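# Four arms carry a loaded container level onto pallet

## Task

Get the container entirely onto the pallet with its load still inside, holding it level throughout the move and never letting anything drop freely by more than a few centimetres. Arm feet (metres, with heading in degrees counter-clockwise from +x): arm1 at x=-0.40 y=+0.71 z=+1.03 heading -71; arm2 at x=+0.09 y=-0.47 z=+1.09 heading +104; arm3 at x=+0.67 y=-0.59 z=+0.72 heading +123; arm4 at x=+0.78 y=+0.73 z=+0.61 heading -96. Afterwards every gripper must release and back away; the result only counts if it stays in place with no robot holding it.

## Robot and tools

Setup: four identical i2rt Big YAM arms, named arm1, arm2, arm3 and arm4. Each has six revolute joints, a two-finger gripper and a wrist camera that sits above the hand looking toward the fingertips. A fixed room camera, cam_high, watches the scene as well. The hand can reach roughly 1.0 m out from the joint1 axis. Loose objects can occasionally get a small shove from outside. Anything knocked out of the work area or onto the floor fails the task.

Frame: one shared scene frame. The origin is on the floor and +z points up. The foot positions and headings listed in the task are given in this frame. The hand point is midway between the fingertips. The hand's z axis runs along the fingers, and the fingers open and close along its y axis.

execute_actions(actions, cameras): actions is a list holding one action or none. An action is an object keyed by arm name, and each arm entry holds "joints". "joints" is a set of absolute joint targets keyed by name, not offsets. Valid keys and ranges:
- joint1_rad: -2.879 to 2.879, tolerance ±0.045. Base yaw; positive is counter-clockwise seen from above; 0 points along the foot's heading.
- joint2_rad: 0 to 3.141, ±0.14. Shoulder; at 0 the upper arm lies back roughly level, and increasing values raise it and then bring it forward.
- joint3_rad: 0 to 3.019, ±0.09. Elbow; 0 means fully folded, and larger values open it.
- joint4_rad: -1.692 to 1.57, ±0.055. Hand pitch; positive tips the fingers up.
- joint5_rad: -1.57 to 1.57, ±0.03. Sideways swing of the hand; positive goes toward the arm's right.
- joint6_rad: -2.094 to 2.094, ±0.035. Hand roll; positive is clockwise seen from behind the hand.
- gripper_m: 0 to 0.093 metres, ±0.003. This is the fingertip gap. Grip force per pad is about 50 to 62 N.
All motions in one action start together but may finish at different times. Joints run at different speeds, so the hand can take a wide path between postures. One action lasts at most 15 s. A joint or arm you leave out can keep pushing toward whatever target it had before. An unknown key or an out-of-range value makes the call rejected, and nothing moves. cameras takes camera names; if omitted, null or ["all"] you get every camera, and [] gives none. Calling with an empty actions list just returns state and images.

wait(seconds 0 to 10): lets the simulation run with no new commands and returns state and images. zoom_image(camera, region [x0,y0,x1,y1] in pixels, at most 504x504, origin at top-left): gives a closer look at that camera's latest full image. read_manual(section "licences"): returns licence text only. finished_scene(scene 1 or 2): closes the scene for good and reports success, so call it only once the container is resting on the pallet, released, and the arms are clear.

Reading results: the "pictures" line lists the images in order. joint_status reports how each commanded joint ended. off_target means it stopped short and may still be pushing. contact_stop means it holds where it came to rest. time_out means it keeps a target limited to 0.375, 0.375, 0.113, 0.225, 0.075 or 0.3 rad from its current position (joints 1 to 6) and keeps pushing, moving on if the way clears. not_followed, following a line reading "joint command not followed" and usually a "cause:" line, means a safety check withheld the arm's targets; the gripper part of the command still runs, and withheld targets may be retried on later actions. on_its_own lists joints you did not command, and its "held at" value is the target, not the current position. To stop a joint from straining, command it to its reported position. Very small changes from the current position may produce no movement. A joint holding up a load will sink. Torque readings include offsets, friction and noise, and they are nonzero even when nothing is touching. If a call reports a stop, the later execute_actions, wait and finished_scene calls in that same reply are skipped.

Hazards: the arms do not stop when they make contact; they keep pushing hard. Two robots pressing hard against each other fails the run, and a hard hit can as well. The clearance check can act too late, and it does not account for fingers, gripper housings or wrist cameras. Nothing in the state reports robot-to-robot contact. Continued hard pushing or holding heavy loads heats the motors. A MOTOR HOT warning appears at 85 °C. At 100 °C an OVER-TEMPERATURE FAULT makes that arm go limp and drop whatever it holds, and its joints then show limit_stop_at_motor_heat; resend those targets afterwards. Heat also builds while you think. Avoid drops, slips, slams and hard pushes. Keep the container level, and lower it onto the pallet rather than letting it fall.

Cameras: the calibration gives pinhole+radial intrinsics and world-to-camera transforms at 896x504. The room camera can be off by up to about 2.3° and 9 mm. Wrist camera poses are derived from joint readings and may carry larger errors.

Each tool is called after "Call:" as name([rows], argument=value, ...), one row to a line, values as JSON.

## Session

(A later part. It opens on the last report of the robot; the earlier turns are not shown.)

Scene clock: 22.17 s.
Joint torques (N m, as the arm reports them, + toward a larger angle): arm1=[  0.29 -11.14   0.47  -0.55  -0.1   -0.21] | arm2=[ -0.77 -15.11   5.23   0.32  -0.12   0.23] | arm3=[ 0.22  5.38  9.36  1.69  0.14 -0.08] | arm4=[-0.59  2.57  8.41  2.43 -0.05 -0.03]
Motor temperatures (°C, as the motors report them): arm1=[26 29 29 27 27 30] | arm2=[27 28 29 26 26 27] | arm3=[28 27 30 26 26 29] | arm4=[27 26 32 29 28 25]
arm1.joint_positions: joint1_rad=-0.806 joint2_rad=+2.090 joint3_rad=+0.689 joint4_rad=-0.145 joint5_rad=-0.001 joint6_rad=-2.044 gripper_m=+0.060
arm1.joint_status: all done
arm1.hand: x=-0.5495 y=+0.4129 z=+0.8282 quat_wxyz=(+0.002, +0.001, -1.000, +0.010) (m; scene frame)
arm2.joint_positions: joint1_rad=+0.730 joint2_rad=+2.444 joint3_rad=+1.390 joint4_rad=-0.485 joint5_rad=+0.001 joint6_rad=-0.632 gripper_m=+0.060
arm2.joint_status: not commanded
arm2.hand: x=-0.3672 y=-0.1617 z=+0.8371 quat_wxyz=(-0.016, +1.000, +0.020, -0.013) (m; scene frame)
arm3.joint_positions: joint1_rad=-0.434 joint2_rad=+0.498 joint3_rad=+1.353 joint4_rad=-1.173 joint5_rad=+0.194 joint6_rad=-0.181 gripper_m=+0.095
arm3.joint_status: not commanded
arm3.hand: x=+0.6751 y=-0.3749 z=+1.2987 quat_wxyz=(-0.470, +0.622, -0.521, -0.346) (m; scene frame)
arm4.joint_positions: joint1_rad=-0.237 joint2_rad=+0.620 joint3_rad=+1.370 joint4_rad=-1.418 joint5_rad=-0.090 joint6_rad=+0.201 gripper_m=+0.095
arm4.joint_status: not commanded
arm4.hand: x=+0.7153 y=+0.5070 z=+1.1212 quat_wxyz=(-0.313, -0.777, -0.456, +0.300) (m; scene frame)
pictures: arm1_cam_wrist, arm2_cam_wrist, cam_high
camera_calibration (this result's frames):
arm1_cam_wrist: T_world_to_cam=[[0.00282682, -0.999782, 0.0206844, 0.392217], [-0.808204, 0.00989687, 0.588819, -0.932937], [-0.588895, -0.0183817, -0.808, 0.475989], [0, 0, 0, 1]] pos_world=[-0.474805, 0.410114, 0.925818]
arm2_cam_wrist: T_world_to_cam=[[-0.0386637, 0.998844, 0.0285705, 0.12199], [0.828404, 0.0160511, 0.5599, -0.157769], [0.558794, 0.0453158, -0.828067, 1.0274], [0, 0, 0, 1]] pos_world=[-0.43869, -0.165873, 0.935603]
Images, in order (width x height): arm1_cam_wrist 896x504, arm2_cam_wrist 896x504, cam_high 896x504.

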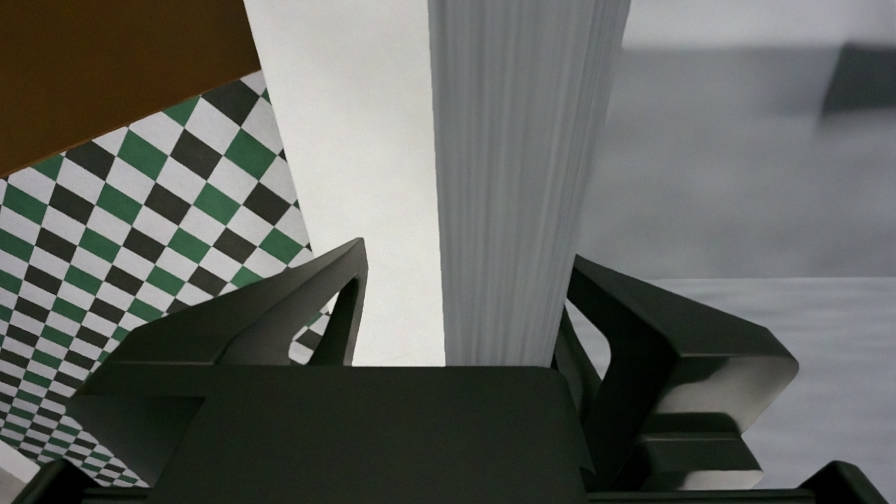

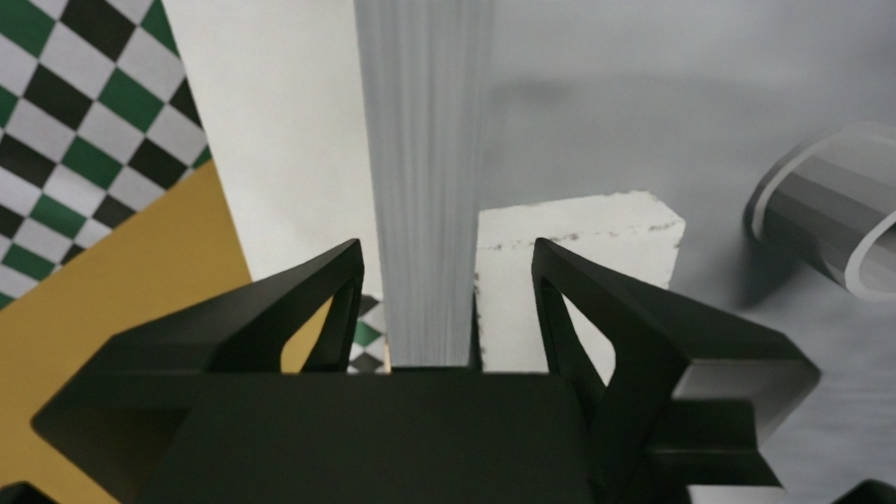

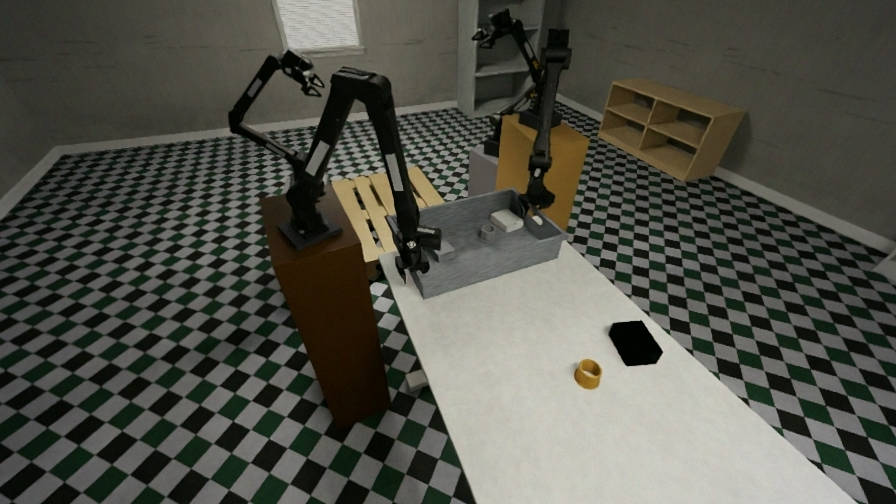

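Call:
execute_actions([
  {"arm2":{"joints":{"joint2_rad":2.485,"joint4_rad":-0.49}},"arm1":{"joints":{"gripper_m":0.0}}},
], cameras=[])

Call:
execute_actions([
  {"arm2":{"joints":{"gripper_m":0.0}}},
], cameras=["cam_high"])

Scene clock: 23.07 s.
Joint torques (N m, as the arm reports them, + toward a larger angle): arm1=[  0.04 -11.29   0.14  -0.87   0.41  -0.09] | arm2=[ -0.73 -14.67   5.14   0.45  -0.12   0.23] | arm3=[ 0.03  6.02  9.5   1.89  0.12 -0.06] | arm4=[-0.67  2.25  8.42  2.52 -0.01 -0.05]
Motor temperatures (°C, as the motors report them): arm1=[26 29 29 27 27 30] | arm2=[27 28 29 26 26 27] | arm3=[28 27 31 26 26 29] | arm4=[27 26 32 29 28 25]
arm1.joint_positions: joint1_rad=-0.803 joint2_rad=+2.090 joint3_rad=+0.694 joint4_rad=-0.136 joint5_rad=-0.011 joint6_rad=-2.058 gripper_m=+0.013
arm1.joint_status: gripper_m off_target (ended at +0.013, target +0.000)
arm1.hand: x=-0.5494 y=+0.4069 z=+0.8287 quat_wxyz=(+0.000, +0.009, -1.000, +0.018) (m; scene frame)
arm2.joint_positions: joint1_rad=+0.730 joint2_rad=+2.463 joint3_rad=+1.390 joint4_rad=-0.485 joint5_rad=+0.001 joint6_rad=-0.632 gripper_m=+0.060
arm2.joint_status: all done
arm2.hand: x=-0.3611 y=-0.1656 z=+0.8272 quat_wxyz=(-0.010, +1.000, +0.020, -0.006) (m; scene frame)
arm3.joint_positions: joint1_rad=-0.434 joint2_rad=+0.498 joint3_rad=+1.353 joint4_rad=-1.173 joint5_rad=+0.194 joint6_rad=-0.181 gripper_m=+0.095
arm3.joint_status: not commanded
arm3.hand: x=+0.6751 y=-0.3749 z=+1.2987 quat_wxyz=(-0.470, +0.622, -0.521, -0.346) (m; scene frame)
arm4.joint_positions: joint1_rad=-0.237 joint2_rad=+0.620 joint3_rad=+1.370 joint4_rad=-1.418 joint5_rad=-0.090 joint6_rad=+0.201 gripper_m=+0.095
arm4.joint_status: not commanded
arm4.hand: x=+0.7153 y=+0.5070 z=+1.1212 quat_wxyz=(-0.313, -0.777, -0.456, +0.300) (m; scene frame)
pictures: none
No camera images: the call's "cameras" was empty. Leave "cameras" out to get every camera's image.

Scene clock: 23.70 s.
Joint torques (N m, as the arm reports them, + toward a larger angle): arm1=[  0.1  -11.24   0.09  -0.91   0.44  -0.07] | arm2=[ -0.61 -14.76   5.05   0.44  -0.3    0.02] | arm3=[ 0.22  5.28  9.47  1.78  0.11 -0.07] | arm4=[-0.55  2.28  8.41  2.52 -0.04 -0.02]
Motor temperatures (°C, as the motors report them): arm1=[26 29 29 27 27 30] | arm2=[27 28 29 26 26 27] | arm3=[28 27 31 26 26 29] | arm4=[27 26 32 29 28 25]
arm1.joint_positions: joint1_rad=-0.803 joint2_rad=+2.090 joint3_rad=+0.695 joint4_rad=-0.134 joint5_rad=-0.012 joint6_rad=-2.060 gripper_m=+0.013
arm1.joint_status: not commanded
arm1.hand: x=-0.5498 y=+0.4062 z=+0.8287 quat_wxyz=(+0.001, +0.010, -1.000, +0.020) (m; scene frame)
arm2.joint_positions: joint1_rad=+0.729 joint2_rad=+2.463 joint3_rad=+1.390 joint4_rad=-0.485 joint5_rad=+0.005 joint6_rad=-0.611 gripper_m=+0.012
arm2.joint_status: gripper_m off_target (ended at +0.012, target +0.000)
arm2.hand: x=-0.3605 y=-0.1642 z=+0.8272 quat_wxyz=(-0.012, +1.000, +0.009, -0.005) (m; scene frame)
arm3.joint_positions: joint1_rad=-0.434 joint2_rad=+0.498 joint3_rad=+1.353 joint4_rad=-1.173 joint5_rad=+0.194 joint6_rad=-0.181 gripper_m=+0.095
arm3.joint_status: not commanded
arm3.hand: x=+0.6751 y=-0.3749 z=+1.2987 quat_wxyz=(-0.470, +0.622, -0.521, -0.346) (m; scene frame)
arm4.joint_positions: joint1_rad=-0.237 joint2_rad=+0.620 joint3_rad=+1.370 joint4_rad=-1.418 joint5_rad=-0.090 joint6_rad=+0.201 gripper_m=+0.095
arm4.joint_status: not commanded
arm4.hand: x=+0.7153 y=+0.5070 z=+1.1212 quat_wxyz=(-0.313, -0.777, -0.456, +0.300) (m; scene frame)
pictures: cam_high
Images, in order (width x height): cam_high 896x504.

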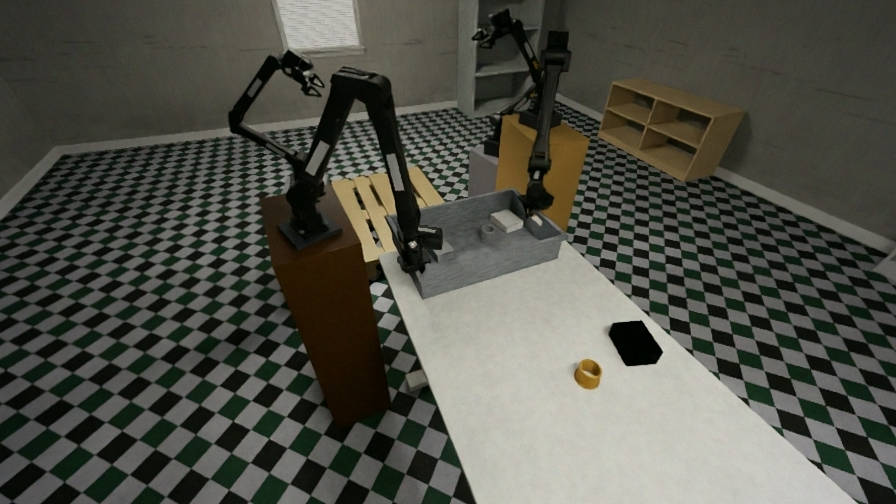

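Call:
execute_actions([
  {"arm1":{"joints":{"joint2_rad":2.0,"joint3_rad":0.685,"joint4_rad":-0.243}},"arm2":{"joints":{"joint2_rad":2.395,"joint3_rad":1.38,"joint4_rad":-0.531}}},
], cameras=["cam_high"])

Scene clock: 24.63 s.
Joint torques (N m, as the arm reports them, + toward a larger angle): arm1=[  0.08 -14.86   0.33  -2.05   0.25  -0.06] | arm2=[ -0.69 -19.79   4.07  -1.29  -0.74   0.03] | arm3=[ 0.44  5.94  9.62  1.89  0.14 -0.1 ] | arm4=[-0.74  2.24  8.55  2.5   0.01 -0.04]
Motor temperatures (°C, as the motors report them): arm1=[26 29 29 27 27 30] | arm2=[27 28 29 26 26 27] | arm3=[28 27 31 26 26 29] | arm4=[27 26 32 29 28 25]
arm1.joint_positions: joint1_rad=-0.803 joint2_rad=+2.043 joint3_rad=+0.692 joint4_rad=-0.193 joint5_rad=-0.008 joint6_rad=-2.060 gripper_m=+0.013
arm1.joint_status: all done
arm1.hand: x=-0.5500 y=+0.4075 z=+0.8432 quat_wxyz=(-0.001, +0.010, -1.000, +0.012) (m; scene frame)
arm2.joint_positions: joint1_rad=+0.729 joint2_rad=+2.453 joint3_rad=+1.384 joint4_rad=-0.486 joint5_rad=+0.016 joint6_rad=-0.612 gripper_m=+0.012
arm2.joint_status: all done
arm2.hand: x=-0.3596 y=-0.1626 z=+0.8315 quat_wxyz=(-0.018, +1.000, +0.009, -0.003) (m; scene frame)
arm3.joint_positions: joint1_rad=-0.434 joint2_rad=+0.498 joint3_rad=+1.353 joint4_rad=-1.173 joint5_rad=+0.194 joint6_rad=-0.181 gripper_m=+0.095
arm3.joint_status: not commanded
arm3.hand: x=+0.6751 y=-0.3749 z=+1.2987 quat_wxyz=(-0.470, +0.622, -0.521, -0.346) (m; scene frame)
arm4.joint_positions: joint1_rad=-0.237 joint2_rad=+0.620 joint3_rad=+1.370 joint4_rad=-1.418 joint5_rad=-0.090 joint6_rad=+0.201 gripper_m=+0.095
arm4.joint_status: not commanded
arm4.hand: x=+0.7153 y=+0.5070 z=+1.1212 quat_wxyz=(-0.313, -0.777, -0.456, +0.300) (m; scene frame)
pictures: cam_high
Images, in order (width x height): cam_high 896x504.

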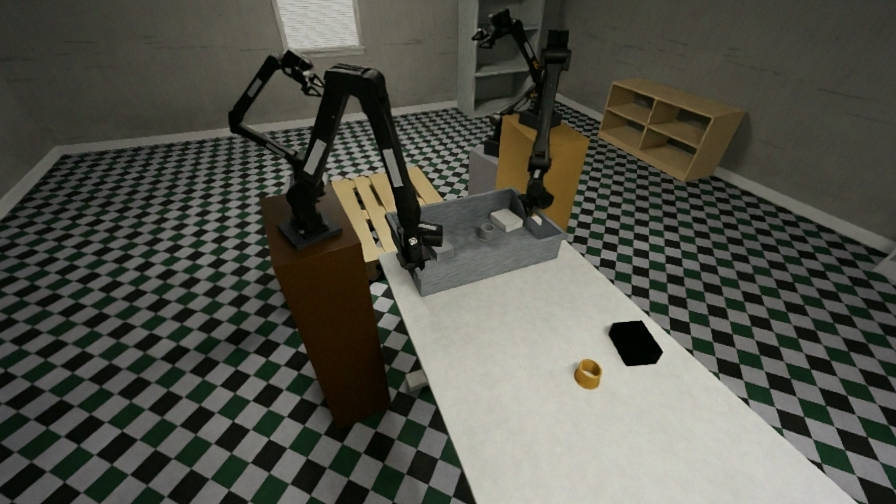

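Call:
execute_actions([
  {"arm1":{"joints":{"joint2_rad":1.965,"joint3_rad":0.685,"joint4_rad":-0.25}},"arm2":{"joints":{"joint2_rad":2.325,"joint3_rad":1.39,"joint4_rad":-0.54}}},
], cameras=["cam_high"])

Scene clock: 25.53 s.
Joint torques (N m, as the arm reports them, + toward a larger angle): arm1=[  0.1  -14.66   1.29  -1.84   0.11  -0.04] | arm2=[ -0.75 -21.38   6.    -0.58  -0.11   0.  ] | arm3=[ 0.49  5.23  9.47  1.74  0.13 -0.07] | arm4=[-0.96  2.3   8.57  2.52 -0.03 -0.03]
Motor temperatures (°C, as the motors report them): arm1=[26 29 29 27 27 30] | arm2=[27 29 29 26 26 27] | arm3=[28 27 31 26 26 29] | arm4=[27 26 32 29 28 25]
arm1.joint_positions: joint1_rad=-0.804 joint2_rad=+2.005 joint3_rad=+0.684 joint4_rad=-0.204 joint5_rad=-0.005 joint6_rad=-2.062 gripper_m=+0.013
arm1.joint_status: all done
arm1.hand: x=-0.5525 y=+0.4044 z=+0.8546 quat_wxyz=(+0.005, +0.011, -1.000, +0.020) (m; scene frame)
arm2.joint_positions: joint1_rad=+0.731 joint2_rad=+2.408 joint3_rad=+1.370 joint4_rad=-0.511 joint5_rad=+0.001 joint6_rad=-0.610 gripper_m=+0.012
arm2.joint_status: all done
arm2.hand: x=-0.3638 y=-0.1644 z=+0.8519 quat_wxyz=(-0.013, +1.000, +0.009, -0.009) (m; scene frame)
arm3.joint_positions: joint1_rad=-0.434 joint2_rad=+0.498 joint3_rad=+1.353 joint4_rad=-1.173 joint5_rad=+0.194 joint6_rad=-0.181 gripper_m=+0.095
arm3.joint_status: not commanded
arm3.hand: x=+0.6751 y=-0.3749 z=+1.2987 quat_wxyz=(-0.470, +0.622, -0.521, -0.346) (m; scene frame)
arm4.joint_positions: joint1_rad=-0.237 joint2_rad=+0.620 joint3_rad=+1.370 joint4_rad=-1.418 joint5_rad=-0.090 joint6_rad=+0.201 gripper_m=+0.095
arm4.joint_status: not commanded
arm4.hand: x=+0.7153 y=+0.5070 z=+1.1212 quat_wxyz=(-0.313, -0.777, -0.456, +0.300) (m; scene frame)
pictures: cam_high
Images, in order (width x height): cam_high 896x504.

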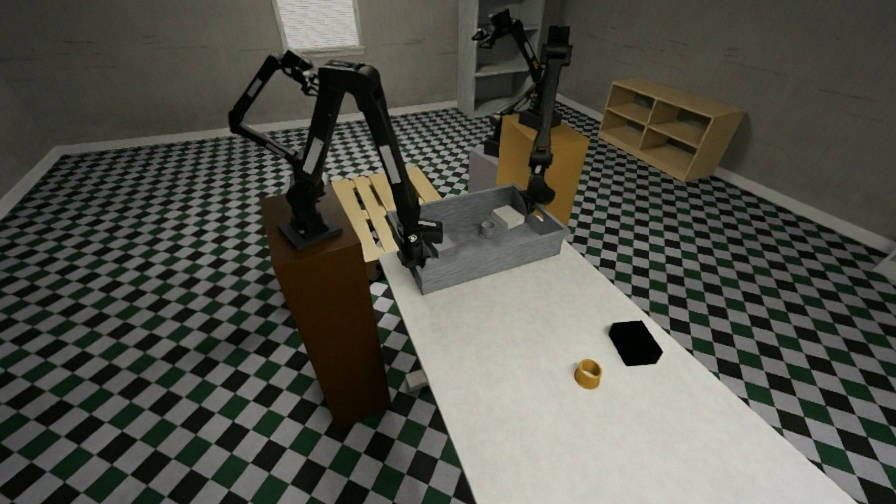

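Call:
execute_actions([
  {"arm1":{"joints":{"joint1_rad":-0.494,"joint2_rad":1.945,"joint3_rad":0.605,"joint4_rad":-0.21,"joint6_rad":-1.752}},"arm2":{"joints":{"joint1_rad":0.605,"joint2_rad":2.243,"joint3_rad":1.13,"joint4_rad":-0.372,"joint6_rad":-0.735}},"arm3":{"joints":{"joint1_rad":-0.239,"joint2_rad":1.861,"joint3_rad":1.763,"joint4_rad":-1.448,"joint5_rad":0,"joint6_rad":1.888,"gripper_m":0.07}},"arm4":{"joints":{"joint1_rad":-0.936,"joint2_rad":1.396,"joint3_rad":1.47,"joint4_rad":-1.627,"joint5_rad":0,"joint6_rad":0.511,"gripper_m":0.07}}},
], cameras=["cam_high"])

Call:
execute_actions([
  {"arm1":{"joints":{"joint1_rad":-0.169,"joint2_rad":1.945,"joint3_rad":0.605,"joint4_rad":-0.21,"joint6_rad":-1.428}},"arm2":{"joints":{"joint1_rad":0.44,"joint2_rad":2.197,"joint3_rad":0.912,"joint4_rad":-0.219,"joint6_rad":-0.901}}},
], cameras=["cam_high"])

Scene clock: 29.30 s.
Joint torques (N m, as the arm reports them, + toward a larger angle): arm1=[  0.35 -11.84   1.68  -1.29  -0.12   0.  ] | arm2=[ -0.44 -18.66   4.97  -0.34  -0.27   0.03] | arm3=[  1.47 -16.72  11.84  -0.57   0.     0.05] | arm4=[  0.01 -13.33   9.16   0.62   0.11   0.17]
Motor temperatures (°C, as the motors report them): arm1=[26 30 29 27 27 30] | arm2=[27 29 29 26 26 27] | arm3=[28 27 31 26 26 29] | arm4=[27 26 32 29 28 25]
arm1.joint_positions: joint1_rad=-0.499 joint2_rad=+1.961 joint3_rad=+0.595 joint4_rad=-0.179 joint5_rad=-0.001 joint6_rad=-1.758 gripper_m=+0.013
arm1.joint_status: all done
arm1.hand: x=-0.4468 y=+0.4068 z=+0.8608 quat_wxyz=(-0.002, +0.011, -1.000, +0.011) (m; scene frame)
arm2.joint_positions: joint1_rad=+0.611 joint2_rad=+2.318 joint3_rad=+1.107 joint4_rad=-0.350 joint5_rad=+0.004 joint6_rad=-0.728 gripper_m=+0.012
arm2.joint_status: all done
arm2.hand: x=-0.2617 y=-0.1649 z=+0.8520 quat_wxyz=(-0.012, +1.000, +0.008, -0.003) (m; scene frame)
arm3.joint_positions: joint1_rad=-0.247 joint2_rad=+1.878 joint3_rad=+1.730 joint4_rad=-1.432 joint5_rad=+0.004 joint6_rad=+1.873 gripper_m=+0.070
arm3.joint_status: all done
arm3.hand: x=+0.4837 y=-0.0384 z=+0.8814 quat_wxyz=(+0.000, +0.012, -1.000, +0.009) (m; scene frame)
arm4.joint_positions: joint1_rad=-0.940 joint2_rad=+1.405 joint3_rad=+1.452 joint4_rad=-1.620 joint5_rad=-0.002 joint6_rad=+0.496 gripper_m=+0.070
arm4.joint_status: all done
arm4.hand: x=+0.4254 y=+0.5243 z=+0.8928 quat_wxyz=(+0.004, -1.000, -0.010, -0.004) (m; scene frame)
pictures: cam_high
Images, in order (width x height): cam_high 896x504.

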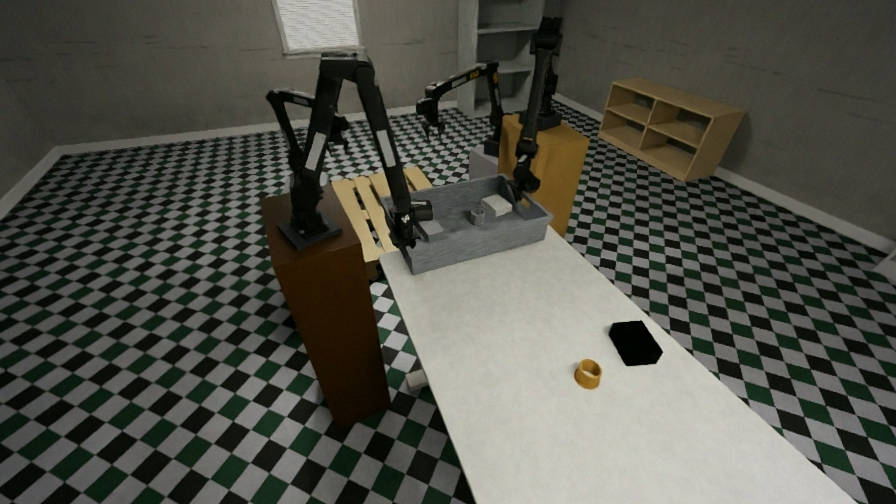

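Scene clock: 30.43 s.
Joint torques (N m, as the arm reports them, + toward a larger angle): arm1=[ -0.05 -11.83   1.85  -1.25  -0.63   0.01] | arm2=[  0.14 -15.98   3.61  -0.36   0.17   0.15] | arm3=[  1.26 -17.66  12.04  -0.6    0.02   0.03] | arm4=[ -0.31 -13.43   9.29   0.67   0.11   0.13]
Motor temperatures (°C, as the motors report them): arm1=[26 30 29 27 27 30] | arm2=[27 29 28 26 26 27] | arm3=[28 27 31 26 26 29] | arm4=[27 26 32 29 28 25]
arm1.joint_positions: joint1_rad=-0.169 joint2_rad=+1.961 joint3_rad=+0.593 joint4_rad=-0.180 joint5_rad=+0.010 joint6_rad=-1.435 gripper_m=+0.013
arm1.joint_status: all done
arm1.hand: x=-0.3462 y=+0.4078 z=+0.8614 quat_wxyz=(+0.000, +0.015, -1.000, +0.011) (m; scene frame)
arm2.joint_positions: joint1_rad=+0.439 joint2_rad=+2.259 joint3_rad=+0.893 joint4_rad=-0.196 joint5_rad=-0.007 joint6_rad=-0.906 gripper_m=+0.012
arm2.joint_status: all done
arm2.hand: x=-0.1606 y=-0.1656 z=+0.8532 quat_wxyz=(-0.008, +1.000, +0.011, -0.006) (m; scene frame)
arm3.joint_positions: joint1_rad=-0.247 joint2_rad=+1.878 joint3_rad=+1.730 joint4_rad=-1.432 joint5_rad=+0.004 joint6_rad=+1.874 gripper_m=+0.070
arm3.joint_status: not commanded
arm3.hand: x=+0.4837 y=-0.0384 z=+0.8814 quat_wxyz=(+0.000, +0.012, -1.000, +0.009) (m; scene frame)
arm4.joint_positions: joint1_rad=-0.940 joint2_rad=+1.405 joint3_rad=+1.452 joint4_rad=-1.620 joint5_rad=-0.002 joint6_rad=+0.496 gripper_m=+0.070
arm4.joint_status: not commanded
arm4.hand: x=+0.4254 y=+0.5243 z=+0.8928 quat_wxyz=(+0.004, -1.000, -0.010, -0.004) (m; scene frame)
pictures: cam_high
Images, in order (width x height): cam_high 896x504.

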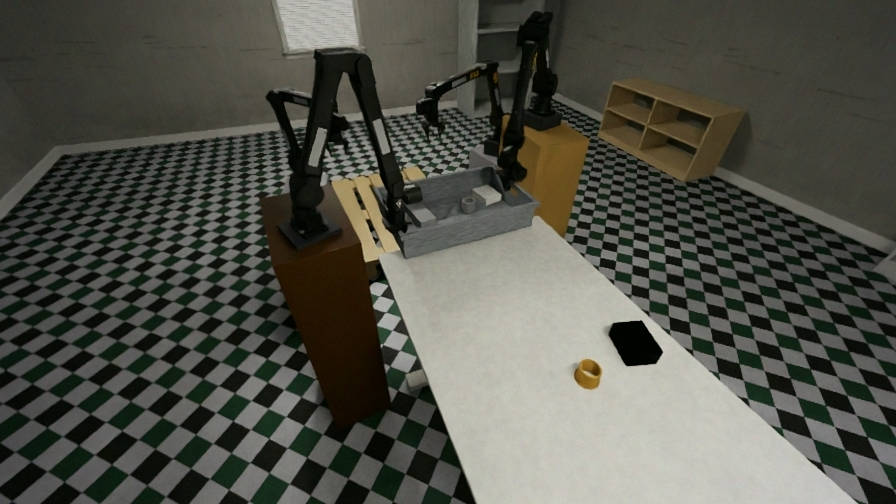

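Call:
execute_actions([
  {"arm1":{"joints":{"joint1_rad":0.152,"joint2_rad":1.992,"joint3_rad":0.72,"joint4_rad":-0.28,"joint6_rad":-1.107}},"arm2":{"joints":{"joint1_rad":0.19,"joint2_rad":2.175,"joint3_rad":0.75,"joint4_rad":-0.095,"joint6_rad":-1.156}}},
], cameras=[])

Call:
execute_actions([
  {"arm1":{"joints":{"joint1_rad":0.401,"joint2_rad":2.046,"joint3_rad":0.897,"joint4_rad":-0.39,"joint6_rad":-0.857}},"arm2":{"joints":{"joint1_rad":-0.142,"joint2_rad":2.175,"joint3_rad":0.68,"joint4_rad":-0.03,"joint6_rad":-1.487}}},
], cameras=["cam_high"])

Scene clock: 31.87 s.
Joint torques (N m, as the arm reports them, + toward a larger angle): arm1=[ -0.81 -12.92   3.28  -1.57  -1.28  -0.09] | arm2=[  0.58 -14.16   2.52  -0.21   0.62   0.18] | arm3=[  0.51 -17.46  12.02  -0.58  -0.02   0.04] | arm4=[ -0.51 -13.82   9.29   0.6    0.1    0.13]
Motor temperatures (°C, as the motors report them): arm1=[26 30 29 27 27 30] | arm2=[27 29 28 26 26 27] | arm3=[28 28 32 26 26 29] | arm4=[27 26 33 29 28 25]
arm1.joint_positions: joint1_rad=+0.164 joint2_rad=+2.006 joint3_rad=+0.696 joint4_rad=-0.240 joint5_rad=+0.024 joint6_rad=-1.104 gripper_m=+0.013
arm1.joint_status: all done
arm1.hand: x=-0.2335 y=+0.4086 z=+0.8575 quat_wxyz=(+0.002, +0.015, -1.000, +0.013) (m; scene frame)
arm2.joint_positions: joint1_rad=+0.183 joint2_rad=+2.231 joint3_rad=+0.731 joint4_rad=-0.077 joint5_rad=-0.018 joint6_rad=-1.163 gripper_m=+0.012
arm2.joint_status: all done
arm2.hand: x=-0.0511 y=-0.1686 z=+0.8538 quat_wxyz=(+0.000, +1.000, +0.012, -0.008) (m; scene frame)
arm3.joint_positions: joint1_rad=-0.247 joint2_rad=+1.878 joint3_rad=+1.730 joint4_rad=-1.432 joint5_rad=+0.004 joint6_rad=+1.874 gripper_m=+0.070
arm3.joint_status: not commanded
arm3.hand: x=+0.4837 y=-0.0384 z=+0.8814 quat_wxyz=(+0.000, +0.012, -1.000, +0.009) (m; scene frame)
arm4.joint_positions: joint1_rad=-0.940 joint2_rad=+1.405 joint3_rad=+1.452 joint4_rad=-1.620 joint5_rad=-0.002 joint6_rad=+0.496 gripper_m=+0.070
arm4.joint_status: not commanded
arm4.hand: x=+0.4254 y=+0.5243 z=+0.8928 quat_wxyz=(+0.004, -1.000, -0.010, -0.004) (m; scene frame)
pictures: none
No camera images: the call's "cameras" was empty. Leave "cameras" out to get every camera's image.

Scene clock: 33.00 s.
Joint torques (N m, as the arm reports them, + toward a larger angle): arm1=[ -1.3  -15.31   4.69  -1.23  -1.73  -0.12] | arm2=[  0.62 -13.41   1.46   0.     0.71   0.21] | arm3=[  0.97 -16.99  12.09  -0.5    0.     0.07] | arm4=[ -0.58 -13.47   9.27   0.6    0.12   0.16]
Motor temperatures (°C, as the motors report them): arm1=[26 30 29 27 27 30] | arm2=[27 29 28 26 26 27] | arm3=[28 28 32 26 26 29] | arm4=[27 26 33 29 28 25]
arm1.joint_positions: joint1_rad=+0.421 joint2_rad=+2.067 joint3_rad=+0.867 joint4_rad=-0.360 joint5_rad=+0.033 joint6_rad=-0.851 gripper_m=+0.013
arm1.joint_status: all done
arm1.hand: x=-0.1233 y=+0.4173 z=+0.8575 quat_wxyz=(+0.005, +0.017, -1.000, +0.014) (m; scene frame)
arm2.joint_positions: joint1_rad=-0.149 joint2_rad=+2.228 joint3_rad=+0.671 joint4_rad=-0.018 joint5_rad=-0.020 joint6_rad=-1.497 gripper_m=+0.012
arm2.joint_status: all done
arm2.hand: x=+0.0565 y=-0.1612 z=+0.8537 quat_wxyz=(-0.004, +1.000, +0.013, -0.011) (m; scene frame)
arm3.joint_positions: joint1_rad=-0.247 joint2_rad=+1.878 joint3_rad=+1.730 joint4_rad=-1.432 joint5_rad=+0.004 joint6_rad=+1.874 gripper_m=+0.070
arm3.joint_status: not commanded
arm3.hand: x=+0.4837 y=-0.0384 z=+0.8814 quat_wxyz=(+0.000, +0.012, -1.000, +0.009) (m; scene frame)
arm4.joint_positions: joint1_rad=-0.940 joint2_rad=+1.405 joint3_rad=+1.452 joint4_rad=-1.620 joint5_rad=-0.002 joint6_rad=+0.496 gripper_m=+0.070
arm4.joint_status: not commanded
arm4.hand: x=+0.4254 y=+0.5243 z=+0.8928 quat_wxyz=(+0.004, -1.000, -0.010, -0.004) (m; scene frame)
pictures: cam_high
Images, in order (width x height): cam_high 896x504.

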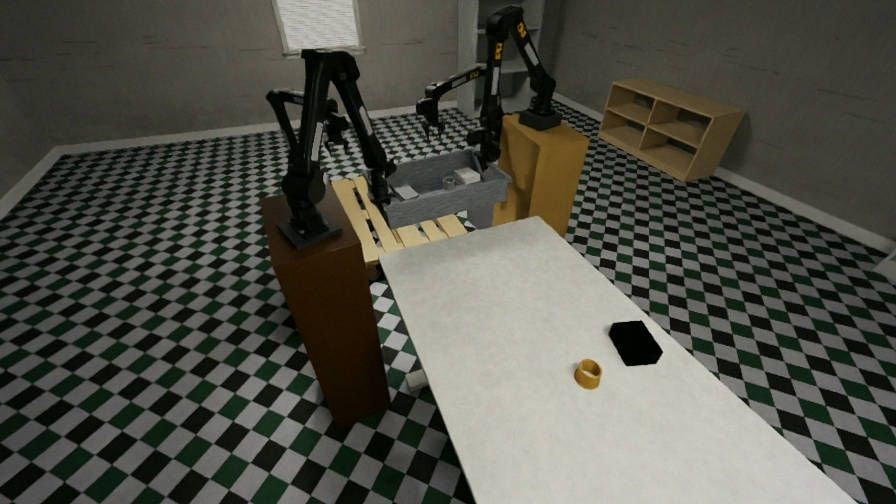

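Call:
execute_actions([
  {"arm1":{"joints":{"joint1_rad":0.62,"joint2_rad":2.186,"joint3_rad":1.13,"joint4_rad":-0.47,"joint6_rad":-0.645}},"arm2":{"joints":{"joint1_rad":-0.48,"joint2_rad":2.283,"joint3_rad":0.79,"joint4_rad":-0.045,"joint6_rad":-1.83}}},
], cameras=[])

Call:
execute_actions([
  {"arm1":{"joints":{"joint1_rad":0.782,"joint2_rad":2.307,"joint3_rad":1.265,"joint4_rad":-0.475,"joint6_rad":-0.483}},"arm2":{"joints":{"joint1_rad":-0.618,"joint2_rad":2.40,"joint3_rad":1.03,"joint4_rad":-0.155,"joint6_rad":-1.968}}},
], cameras=["cam_high"])

Scene clock: 34.40 s.
Joint torques (N m, as the arm reports them, + toward a larger angle): arm1=[ -1.28 -19.05   4.41  -0.84  -2.15  -0.14] | arm2=[  0.77 -14.17   1.07   0.05   0.59   0.21] | arm3=[  1.36 -17.17  11.99  -0.5    0.02   0.05] | arm4=[ -0.3  -13.82   9.26   0.61   0.11   0.15]
Motor temperatures (°C, as the motors report them): arm1=[26 30 30 27 28 30] | arm2=[27 29 28 26 26 27] | arm3=[28 28 32 26 26 29] | arm4=[27 27 33 29 28 25]
arm1.joint_positions: joint1_rad=+0.635 joint2_rad=+2.228 joint3_rad=+1.112 joint4_rad=-0.451 joint5_rad=+0.042 joint6_rad=-0.638 gripper_m=+0.012
arm1.joint_status: all done
arm1.hand: x=-0.0074 y=+0.4395 z=+0.8290 quat_wxyz=(+0.007, +0.018, -1.000, +0.017) (m; scene frame)
arm2.joint_positions: joint1_rad=-0.490 joint2_rad=+2.332 joint3_rad=+0.786 joint4_rad=-0.035 joint5_rad=-0.017 joint6_rad=-1.840 gripper_m=+0.012
arm2.joint_status: all done
arm2.hand: x=+0.1690 y=-0.1402 z=+0.8228 quat_wxyz=(-0.004, +1.000, +0.014, -0.011) (m; scene frame)
arm3.joint_positions: joint1_rad=-0.247 joint2_rad=+1.878 joint3_rad=+1.730 joint4_rad=-1.432 joint5_rad=+0.004 joint6_rad=+1.874 gripper_m=+0.070
arm3.joint_status: not commanded
arm3.hand: x=+0.4837 y=-0.0384 z=+0.8814 quat_wxyz=(+0.000, +0.012, -1.000, +0.009) (m; scene frame)
arm4.joint_positions: joint1_rad=-0.940 joint2_rad=+1.405 joint3_rad=+1.452 joint4_rad=-1.620 joint5_rad=-0.002 joint6_rad=+0.496 gripper_m=+0.070
arm4.joint_status: not commanded
arm4.hand: x=+0.4254 y=+0.5243 z=+0.8928 quat_wxyz=(+0.004, -1.000, -0.010, -0.004) (m; scene frame)
pictures: none
No camera images: the call's "cameras" was empty. Leave "cameras" out to get every camera's image.

Scene clock: 35.53 s.
Joint torques (N m, as the arm reports them, + toward a larger angle): arm1=[ -0.98 -20.49   4.79  -0.52  -2.04  -0.06] | arm2=[  0.59 -16.08   2.35   0.32   0.53   0.2 ] | arm3=[  1.43 -17.11  12.04  -0.62   0.01   0.05] | arm4=[ -0.21 -13.54   9.24   0.65   0.11   0.13]
Motor temperatures (°C, as the motors report them): arm1=[26 30 30 27 28 30] | arm2=[27 29 28 26 26 27] | arm3=[28 28 32 26 26 29] | arm4=[27 27 33 29 28 25]
arm1.joint_positions: joint1_rad=+0.793 joint2_rad=+2.350 joint3_rad=+1.243 joint4_rad=-0.465 joint5_rad=+0.040 joint6_rad=-0.483 gripper_m=+0.012
arm1.joint_status: all done
arm1.hand: x=+0.0601 y=+0.4911 z=+0.7944 quat_wxyz=(+0.006, +0.020, -1.000, +0.016) (m; scene frame)
arm2.joint_positions: joint1_rad=-0.623 joint2_rad=+2.449 joint3_rad=+1.021 joint4_rad=-0.151 joint5_rad=-0.016 joint6_rad=-1.977 gripper_m=+0.012
arm2.joint_status: all done
arm2.hand: x=+0.2377 y=-0.0883 z=+0.7893 quat_wxyz=(-0.006, +1.000, +0.016, -0.010) (m; scene frame)
arm3.joint_positions: joint1_rad=-0.247 joint2_rad=+1.878 joint3_rad=+1.730 joint4_rad=-1.432 joint5_rad=+0.004 joint6_rad=+1.874 gripper_m=+0.070
arm3.joint_status: not commanded
arm3.hand: x=+0.4837 y=-0.0384 z=+0.8814 quat_wxyz=(+0.000, +0.012, -1.000, +0.009) (m; scene frame)
arm4.joint_positions: joint1_rad=-0.940 joint2_rad=+1.405 joint3_rad=+1.452 joint4_rad=-1.620 joint5_rad=-0.002 joint6_rad=+0.496 gripper_m=+0.070
arm4.joint_status: not commanded
arm4.hand: x=+0.4254 y=+0.5243 z=+0.8928 quat_wxyz=(+0.004, -1.000, -0.010, -0.004) (m; scene frame)
pictures: cam_high
Images, in order (width x height): cam_high 896x504.

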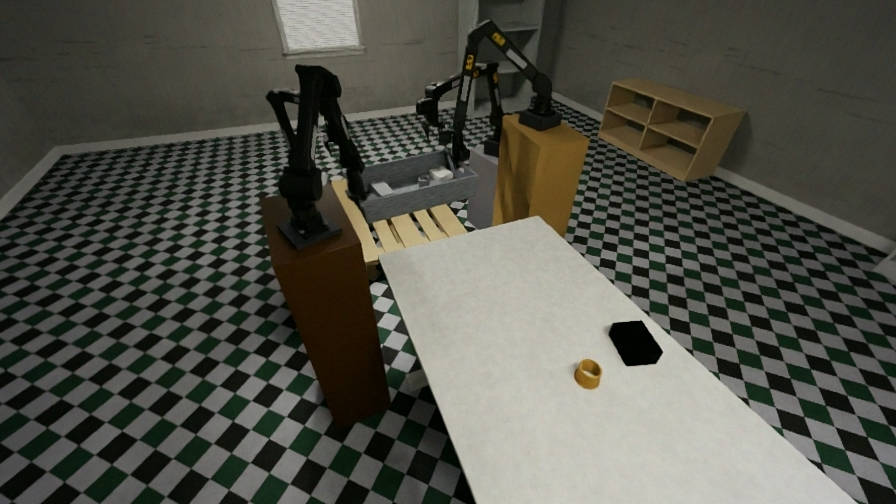

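Call:
execute_actions([
  {"arm1":{"joints":{"joint1_rad":0.895,"joint2_rad":2.422,"joint3_rad":1.425,"joint4_rad":-0.51,"joint5_rad":-0.03,"joint6_rad":-0.376}},"arm2":{"joints":{"joint1_rad":-0.703,"joint2_rad":2.505,"joint3_rad":1.255,"joint4_rad":-0.256,"joint5_rad":0.012,"joint6_rad":-2.055}}},
])

Scene clock: 37.67 s.
Joint torques (N m, as the arm reports them, + toward a larger angle): arm1=[ -0.76 -21.5    5.62  -0.46  -2.61  -0.1 ] | arm2=[  0.25 -17.99   3.61   0.11   0.55   0.15] | arm3=[  0.9  -16.87  12.11  -0.62  -0.02   0.01] | arm4=[ -0.46 -13.81   9.3    0.56   0.12   0.17]
Motor temperatures (°C, as the motors report them): arm1=[26 30 30 27 29 30] | arm2=[27 29 28 26 26 27] | arm3=[28 28 33 26 26 29] | arm4=[27 27 33 29 28 25]
arm1.joint_positions: joint1_rad=+0.906 joint2_rad=+2.462 joint3_rad=+1.397 joint4_rad=-0.500 joint5_rad=+0.021 joint6_rad=-0.373 gripper_m=+0.012
arm1.joint_status: joint5_rad time_out (moved -0.019 of -0.070); the others done
arm1.on_its_own: joint5_rad reads +0.021 and still pushes toward -0.030 since a time_out
arm1.hand: x=+0.1201 y=+0.5343 z=+0.7659 quat_wxyz=(-0.003, +0.021, -1.000, +0.009) (m; scene frame)
arm2.joint_positions: joint1_rad=-0.703 joint2_rad=+2.558 joint3_rad=+1.239 joint4_rad=-0.247 joint5_rad=-0.004 joint6_rad=-2.060 gripper_m=+0.012
arm2.joint_status: all done
arm2.hand: x=+0.2971 y=-0.0455 z=+0.7603 quat_wxyz=(-0.010, +1.000, +0.017, -0.002) (m; scene frame)
arm3.joint_positions: joint1_rad=-0.247 joint2_rad=+1.878 joint3_rad=+1.730 joint4_rad=-1.432 joint5_rad=+0.004 joint6_rad=+1.874 gripper_m=+0.070
arm3.joint_status: not commanded
arm3.hand: x=+0.4837 y=-0.0384 z=+0.8814 quat_wxyz=(+0.000, +0.012, -1.000, +0.009) (m; scene frame)
arm4.joint_positions: joint1_rad=-0.940 joint2_rad=+1.405 joint3_rad=+1.452 joint4_rad=-1.620 joint5_rad=-0.002 joint6_rad=+0.496 gripper_m=+0.070
arm4.joint_status: not commanded
arm4.hand: x=+0.4254 y=+0.5243 z=+0.8928 quat_wxyz=(+0.004, -1.000, -0.010, -0.004) (m; scene frame)
pictures: arm1_cam_wrist, arm2_cam_wrist, arm3_cam_wrist, arm4_cam_wrist, cam_high
camera_calibration (this result's frames):
arm1_cam_wrist: T_world_to_cam=[[0.0426848, -0.998893, 0.0197917, 0.508398], [-0.813043, -0.0232166, 0.581741, -0.332545], [-0.580637, -0.040923, -0.813133, 0.837164], [0, 0, 0, 1]] pos_world=[0.194014, 0.534374, 0.864119]
arm2_cam_wrist: T_world_to_cam=[[-0.0327507, 0.999335, 0.0160323, 0.0416087], [0.815297, 0.017434, 0.578781, -0.677334], [0.578117, 0.0320266, -0.815325, 0.571298], [0, 0, 0, 1]] pos_world=[0.223314, -0.0480691, 0.857155]
arm3_cam_wrist: T_world_to_cam=[[0.00359493, -0.999701, 0.0241769, -0.058793], [-0.800561, 0.0116108, 0.599139, -0.137026], [-0.599241, -0.021509, -0.80028, 1.11972], [0, 0, 0, 1]] pos_world=[0.561495, -0.0331005, 0.979607]
arm4_cam_wrist: T_world_to_cam=[[-0.0318645, 0.99917, 0.0253807, -0.537168], [0.811524, 0.0110402, 0.584215, -0.866869], [0.583449, 0.0392127, -0.811202, 0.576088], [0, 0, 0, 1]] pos_world=[0.35025, 0.523703, 0.987395]
Images, in order (width x height): arm1_cam_wrist 896x504, arm2_cam_wrist 896x504, arm3_cam_wrist 896x504, arm4_cam_wrist 896x504, cam_high 896x504.

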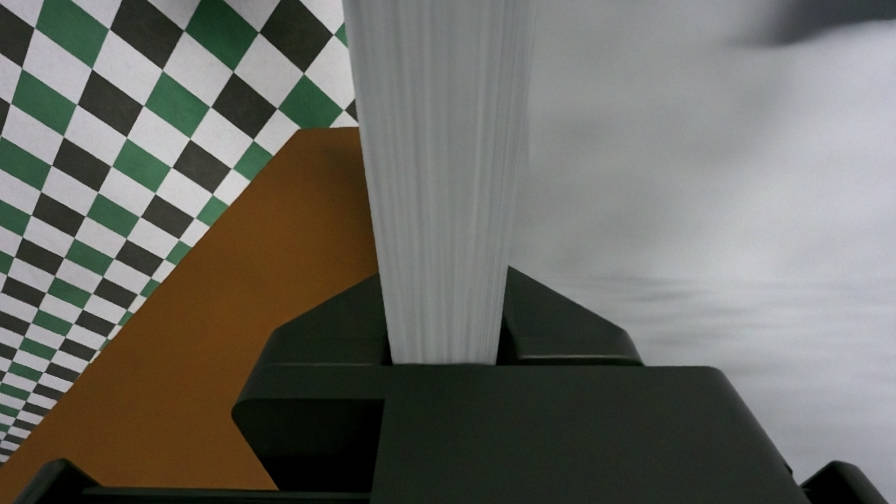

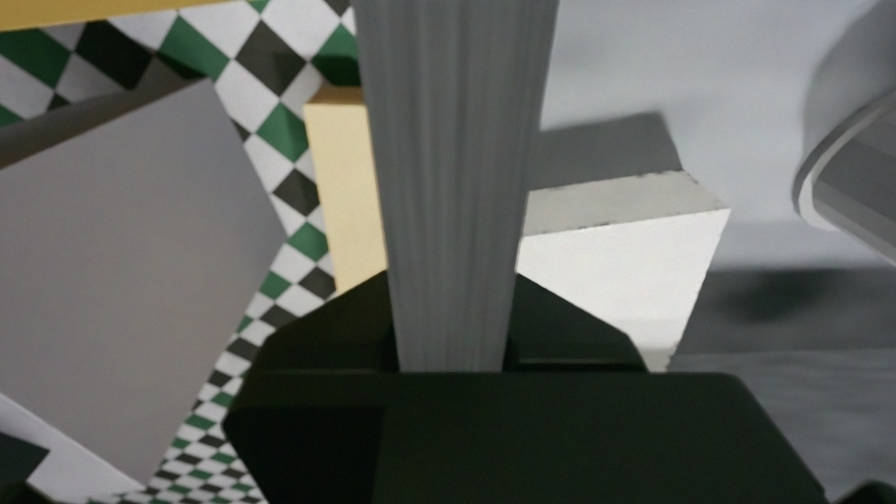

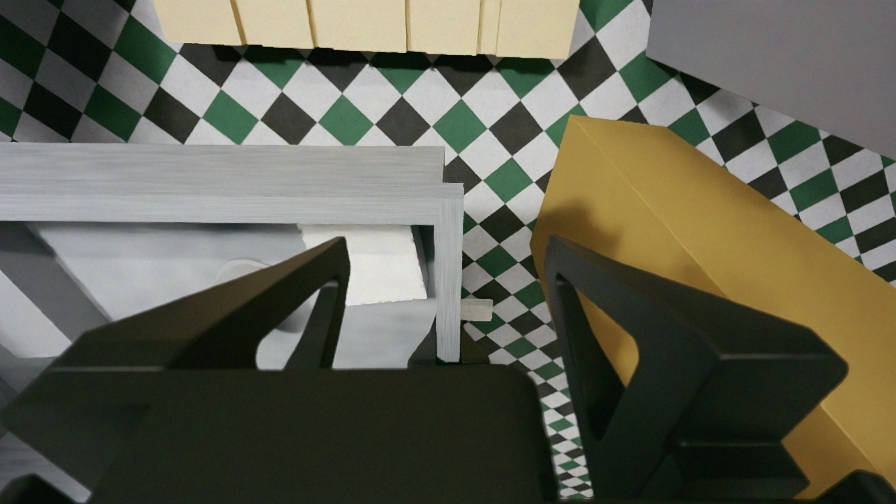

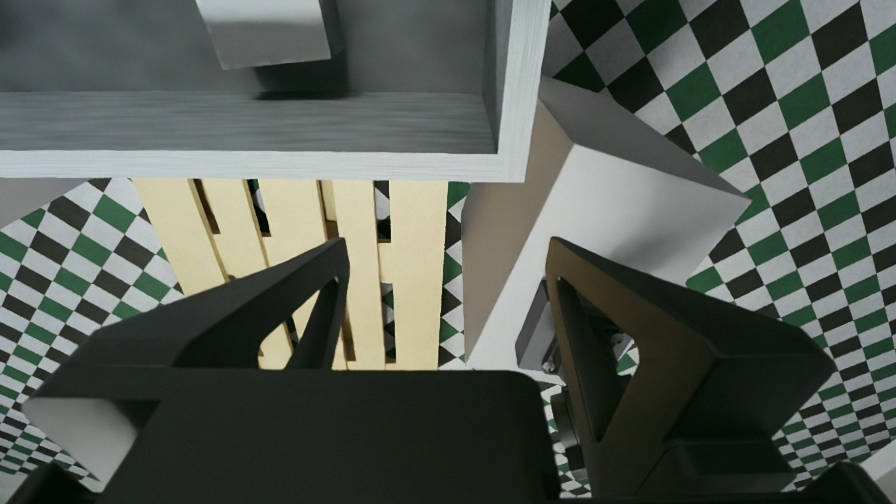

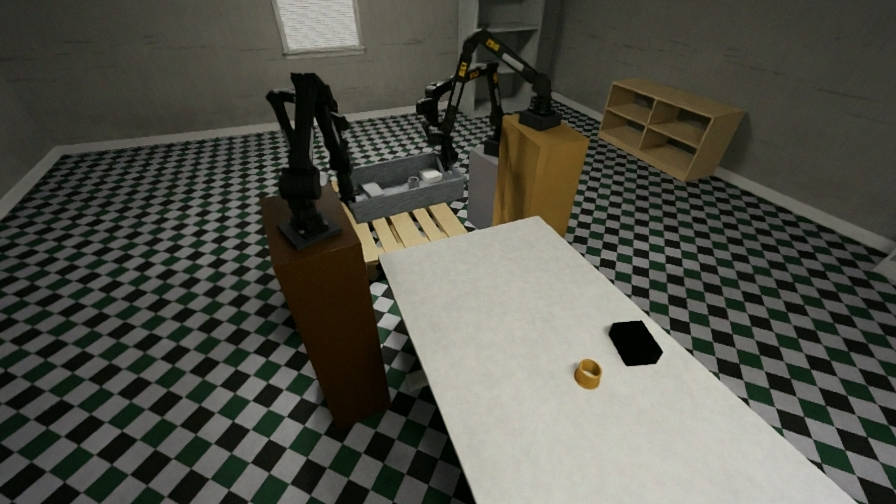

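Call:
execute_actions([
  {"arm1":{"joints":{"joint5_rad":-0.005}},"arm3":{"joints":{"joint1_rad":-0.146,"joint2_rad":1.945,"joint3_rad":1.78,"joint4_rad":-1.385,"joint6_rad":1.975}},"arm4":{"joints":{"joint1_rad":-1.086,"joint2_rad":1.53,"joint3_rad":1.495,"joint4_rad":-1.518,"joint6_rad":0.34}}},
], cameras=["arm3_cam_wrist","arm4_cam_wrist","cam_high"])

Scene clock: 39.77 s.
Joint torques (N m, as the arm reports them, + toward a larger angle): arm1=[ -0.69 -21.44   5.62  -0.39  -1.77  -0.1 ] | arm2=[  0.3  -17.99   3.62   0.27   0.68   0.16] | arm3=[ -0.09 -15.4   12.63   0.66   0.05   0.06] | arm4=[ -0.02 -15.44  10.19   1.13   0.06  -0.17]
Motor temperatures (°C, as the motors report them): arm1=[26 31 30 27 29 30] | arm2=[27 29 28 26 26 27] | arm3=[28 29 33 26 26 29] | arm4=[27 27 33 29 28 25]
arm1.joint_positions: joint1_rad=+0.906 joint2_rad=+2.462 joint3_rad=+1.397 joint4_rad=-0.502 joint5_rad=+0.030 joint6_rad=-0.373 gripper_m=+0.012
arm1.joint_status: joint5_rad time_out (moved +0.008 of -0.026)
arm1.on_its_own: joint5_rad reads +0.030 and still pushes toward -0.005 since a time_out
arm1.hand: x=+0.1191 y=+0.5331 z=+0.7659 quat_wxyz=(+0.000, +0.021, -1.000, +0.013) (m; scene frame)
arm2.joint_positions: joint1_rad=-0.703 joint2_rad=+2.558 joint3_rad=+1.239 joint4_rad=-0.250 joint5_rad=-0.007 joint6_rad=-2.060 gripper_m=+0.012
arm2.joint_status: not commanded
arm2.hand: x=+0.2963 y=-0.0460 z=+0.7602 quat_wxyz=(-0.009, +1.000, +0.017, -0.004) (m; scene frame)
arm3.joint_positions: joint1_rad=-0.134 joint2_rad=+1.925 joint3_rad=+1.740 joint4_rad=-1.402 joint5_rad=+0.002 joint6_rad=+1.961 gripper_m=+0.070
arm3.joint_status: all done
arm3.hand: x=+0.4179 y=-0.0524 z=+0.8590 quat_wxyz=(-0.001, +0.025, -1.000, +0.013) (m; scene frame)
arm4.joint_positions: joint1_rad=-1.096 joint2_rad=+1.536 joint3_rad=+1.463 joint4_rad=-1.525 joint5_rad=-0.001 joint6_rad=+0.355 gripper_m=+0.070
arm4.joint_status: all done
arm4.hand: x=+0.3582 y=+0.5669 z=+0.8432 quat_wxyz=(+0.009, -1.000, -0.003, -0.016) (m; scene frame)
pictures: arm3_cam_wrist, arm4_cam_wrist, cam_high
camera_calibration (this result's frames):
arm3_cam_wrist: T_world_to_cam=[[0.0295191, -0.999093, 0.0307032, -0.0883334], [-0.80179, -0.00532531, 0.597582, -0.17517], [-0.596876, -0.0422576, -0.80122, 1.06083], [0, 0, 0, 1]] pos_world=[0.49534, -0.0443581, 0.957346]
arm4_cam_wrist: T_world_to_cam=[[-0.0183033, 0.999238, 0.0344865, -0.593202], [0.797725, -0.0061987, 0.60299, -0.784945], [0.602744, 0.0385474, -0.797003, 0.554855], [0, 0, 0, 1]] pos_world=[0.280877, 0.566496, 0.935992]
Images, in order (width x height): arm3_cam_wrist 896x504, arm4_cam_wrist 896x504, cam_high 896x504.

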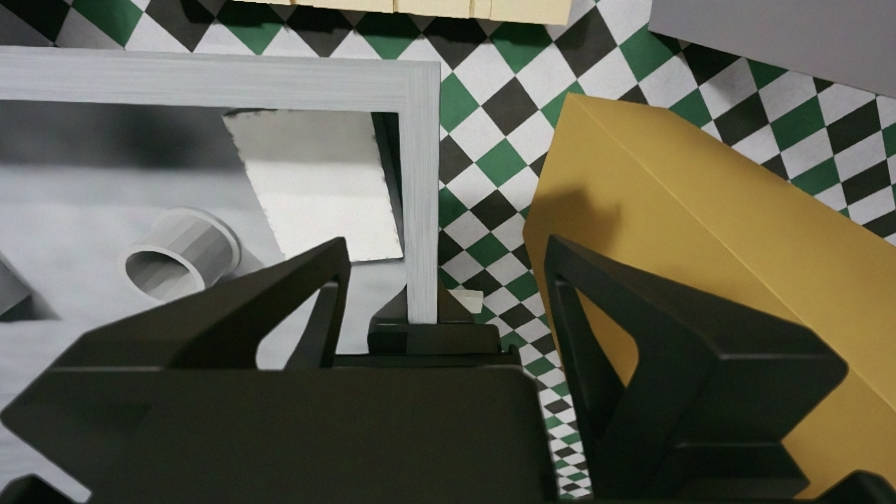

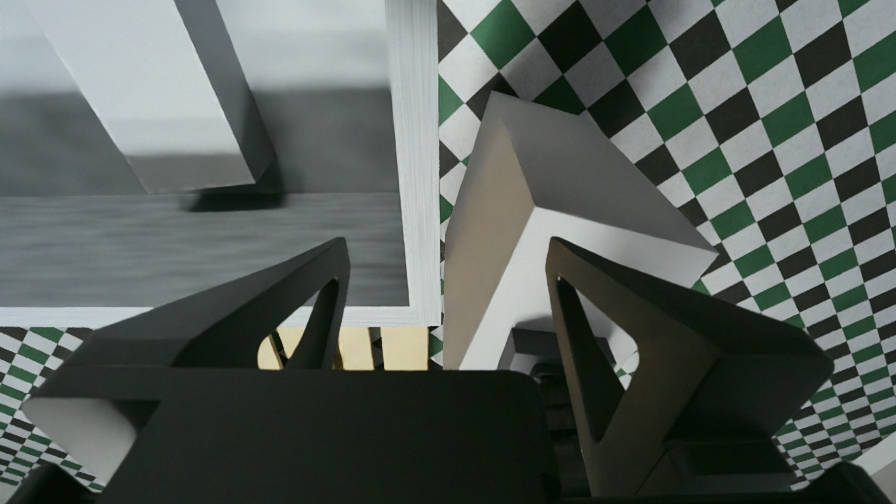

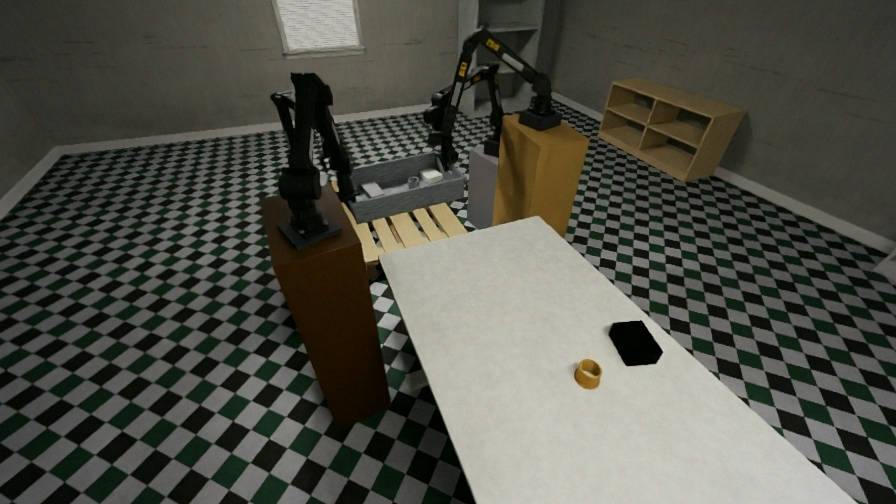

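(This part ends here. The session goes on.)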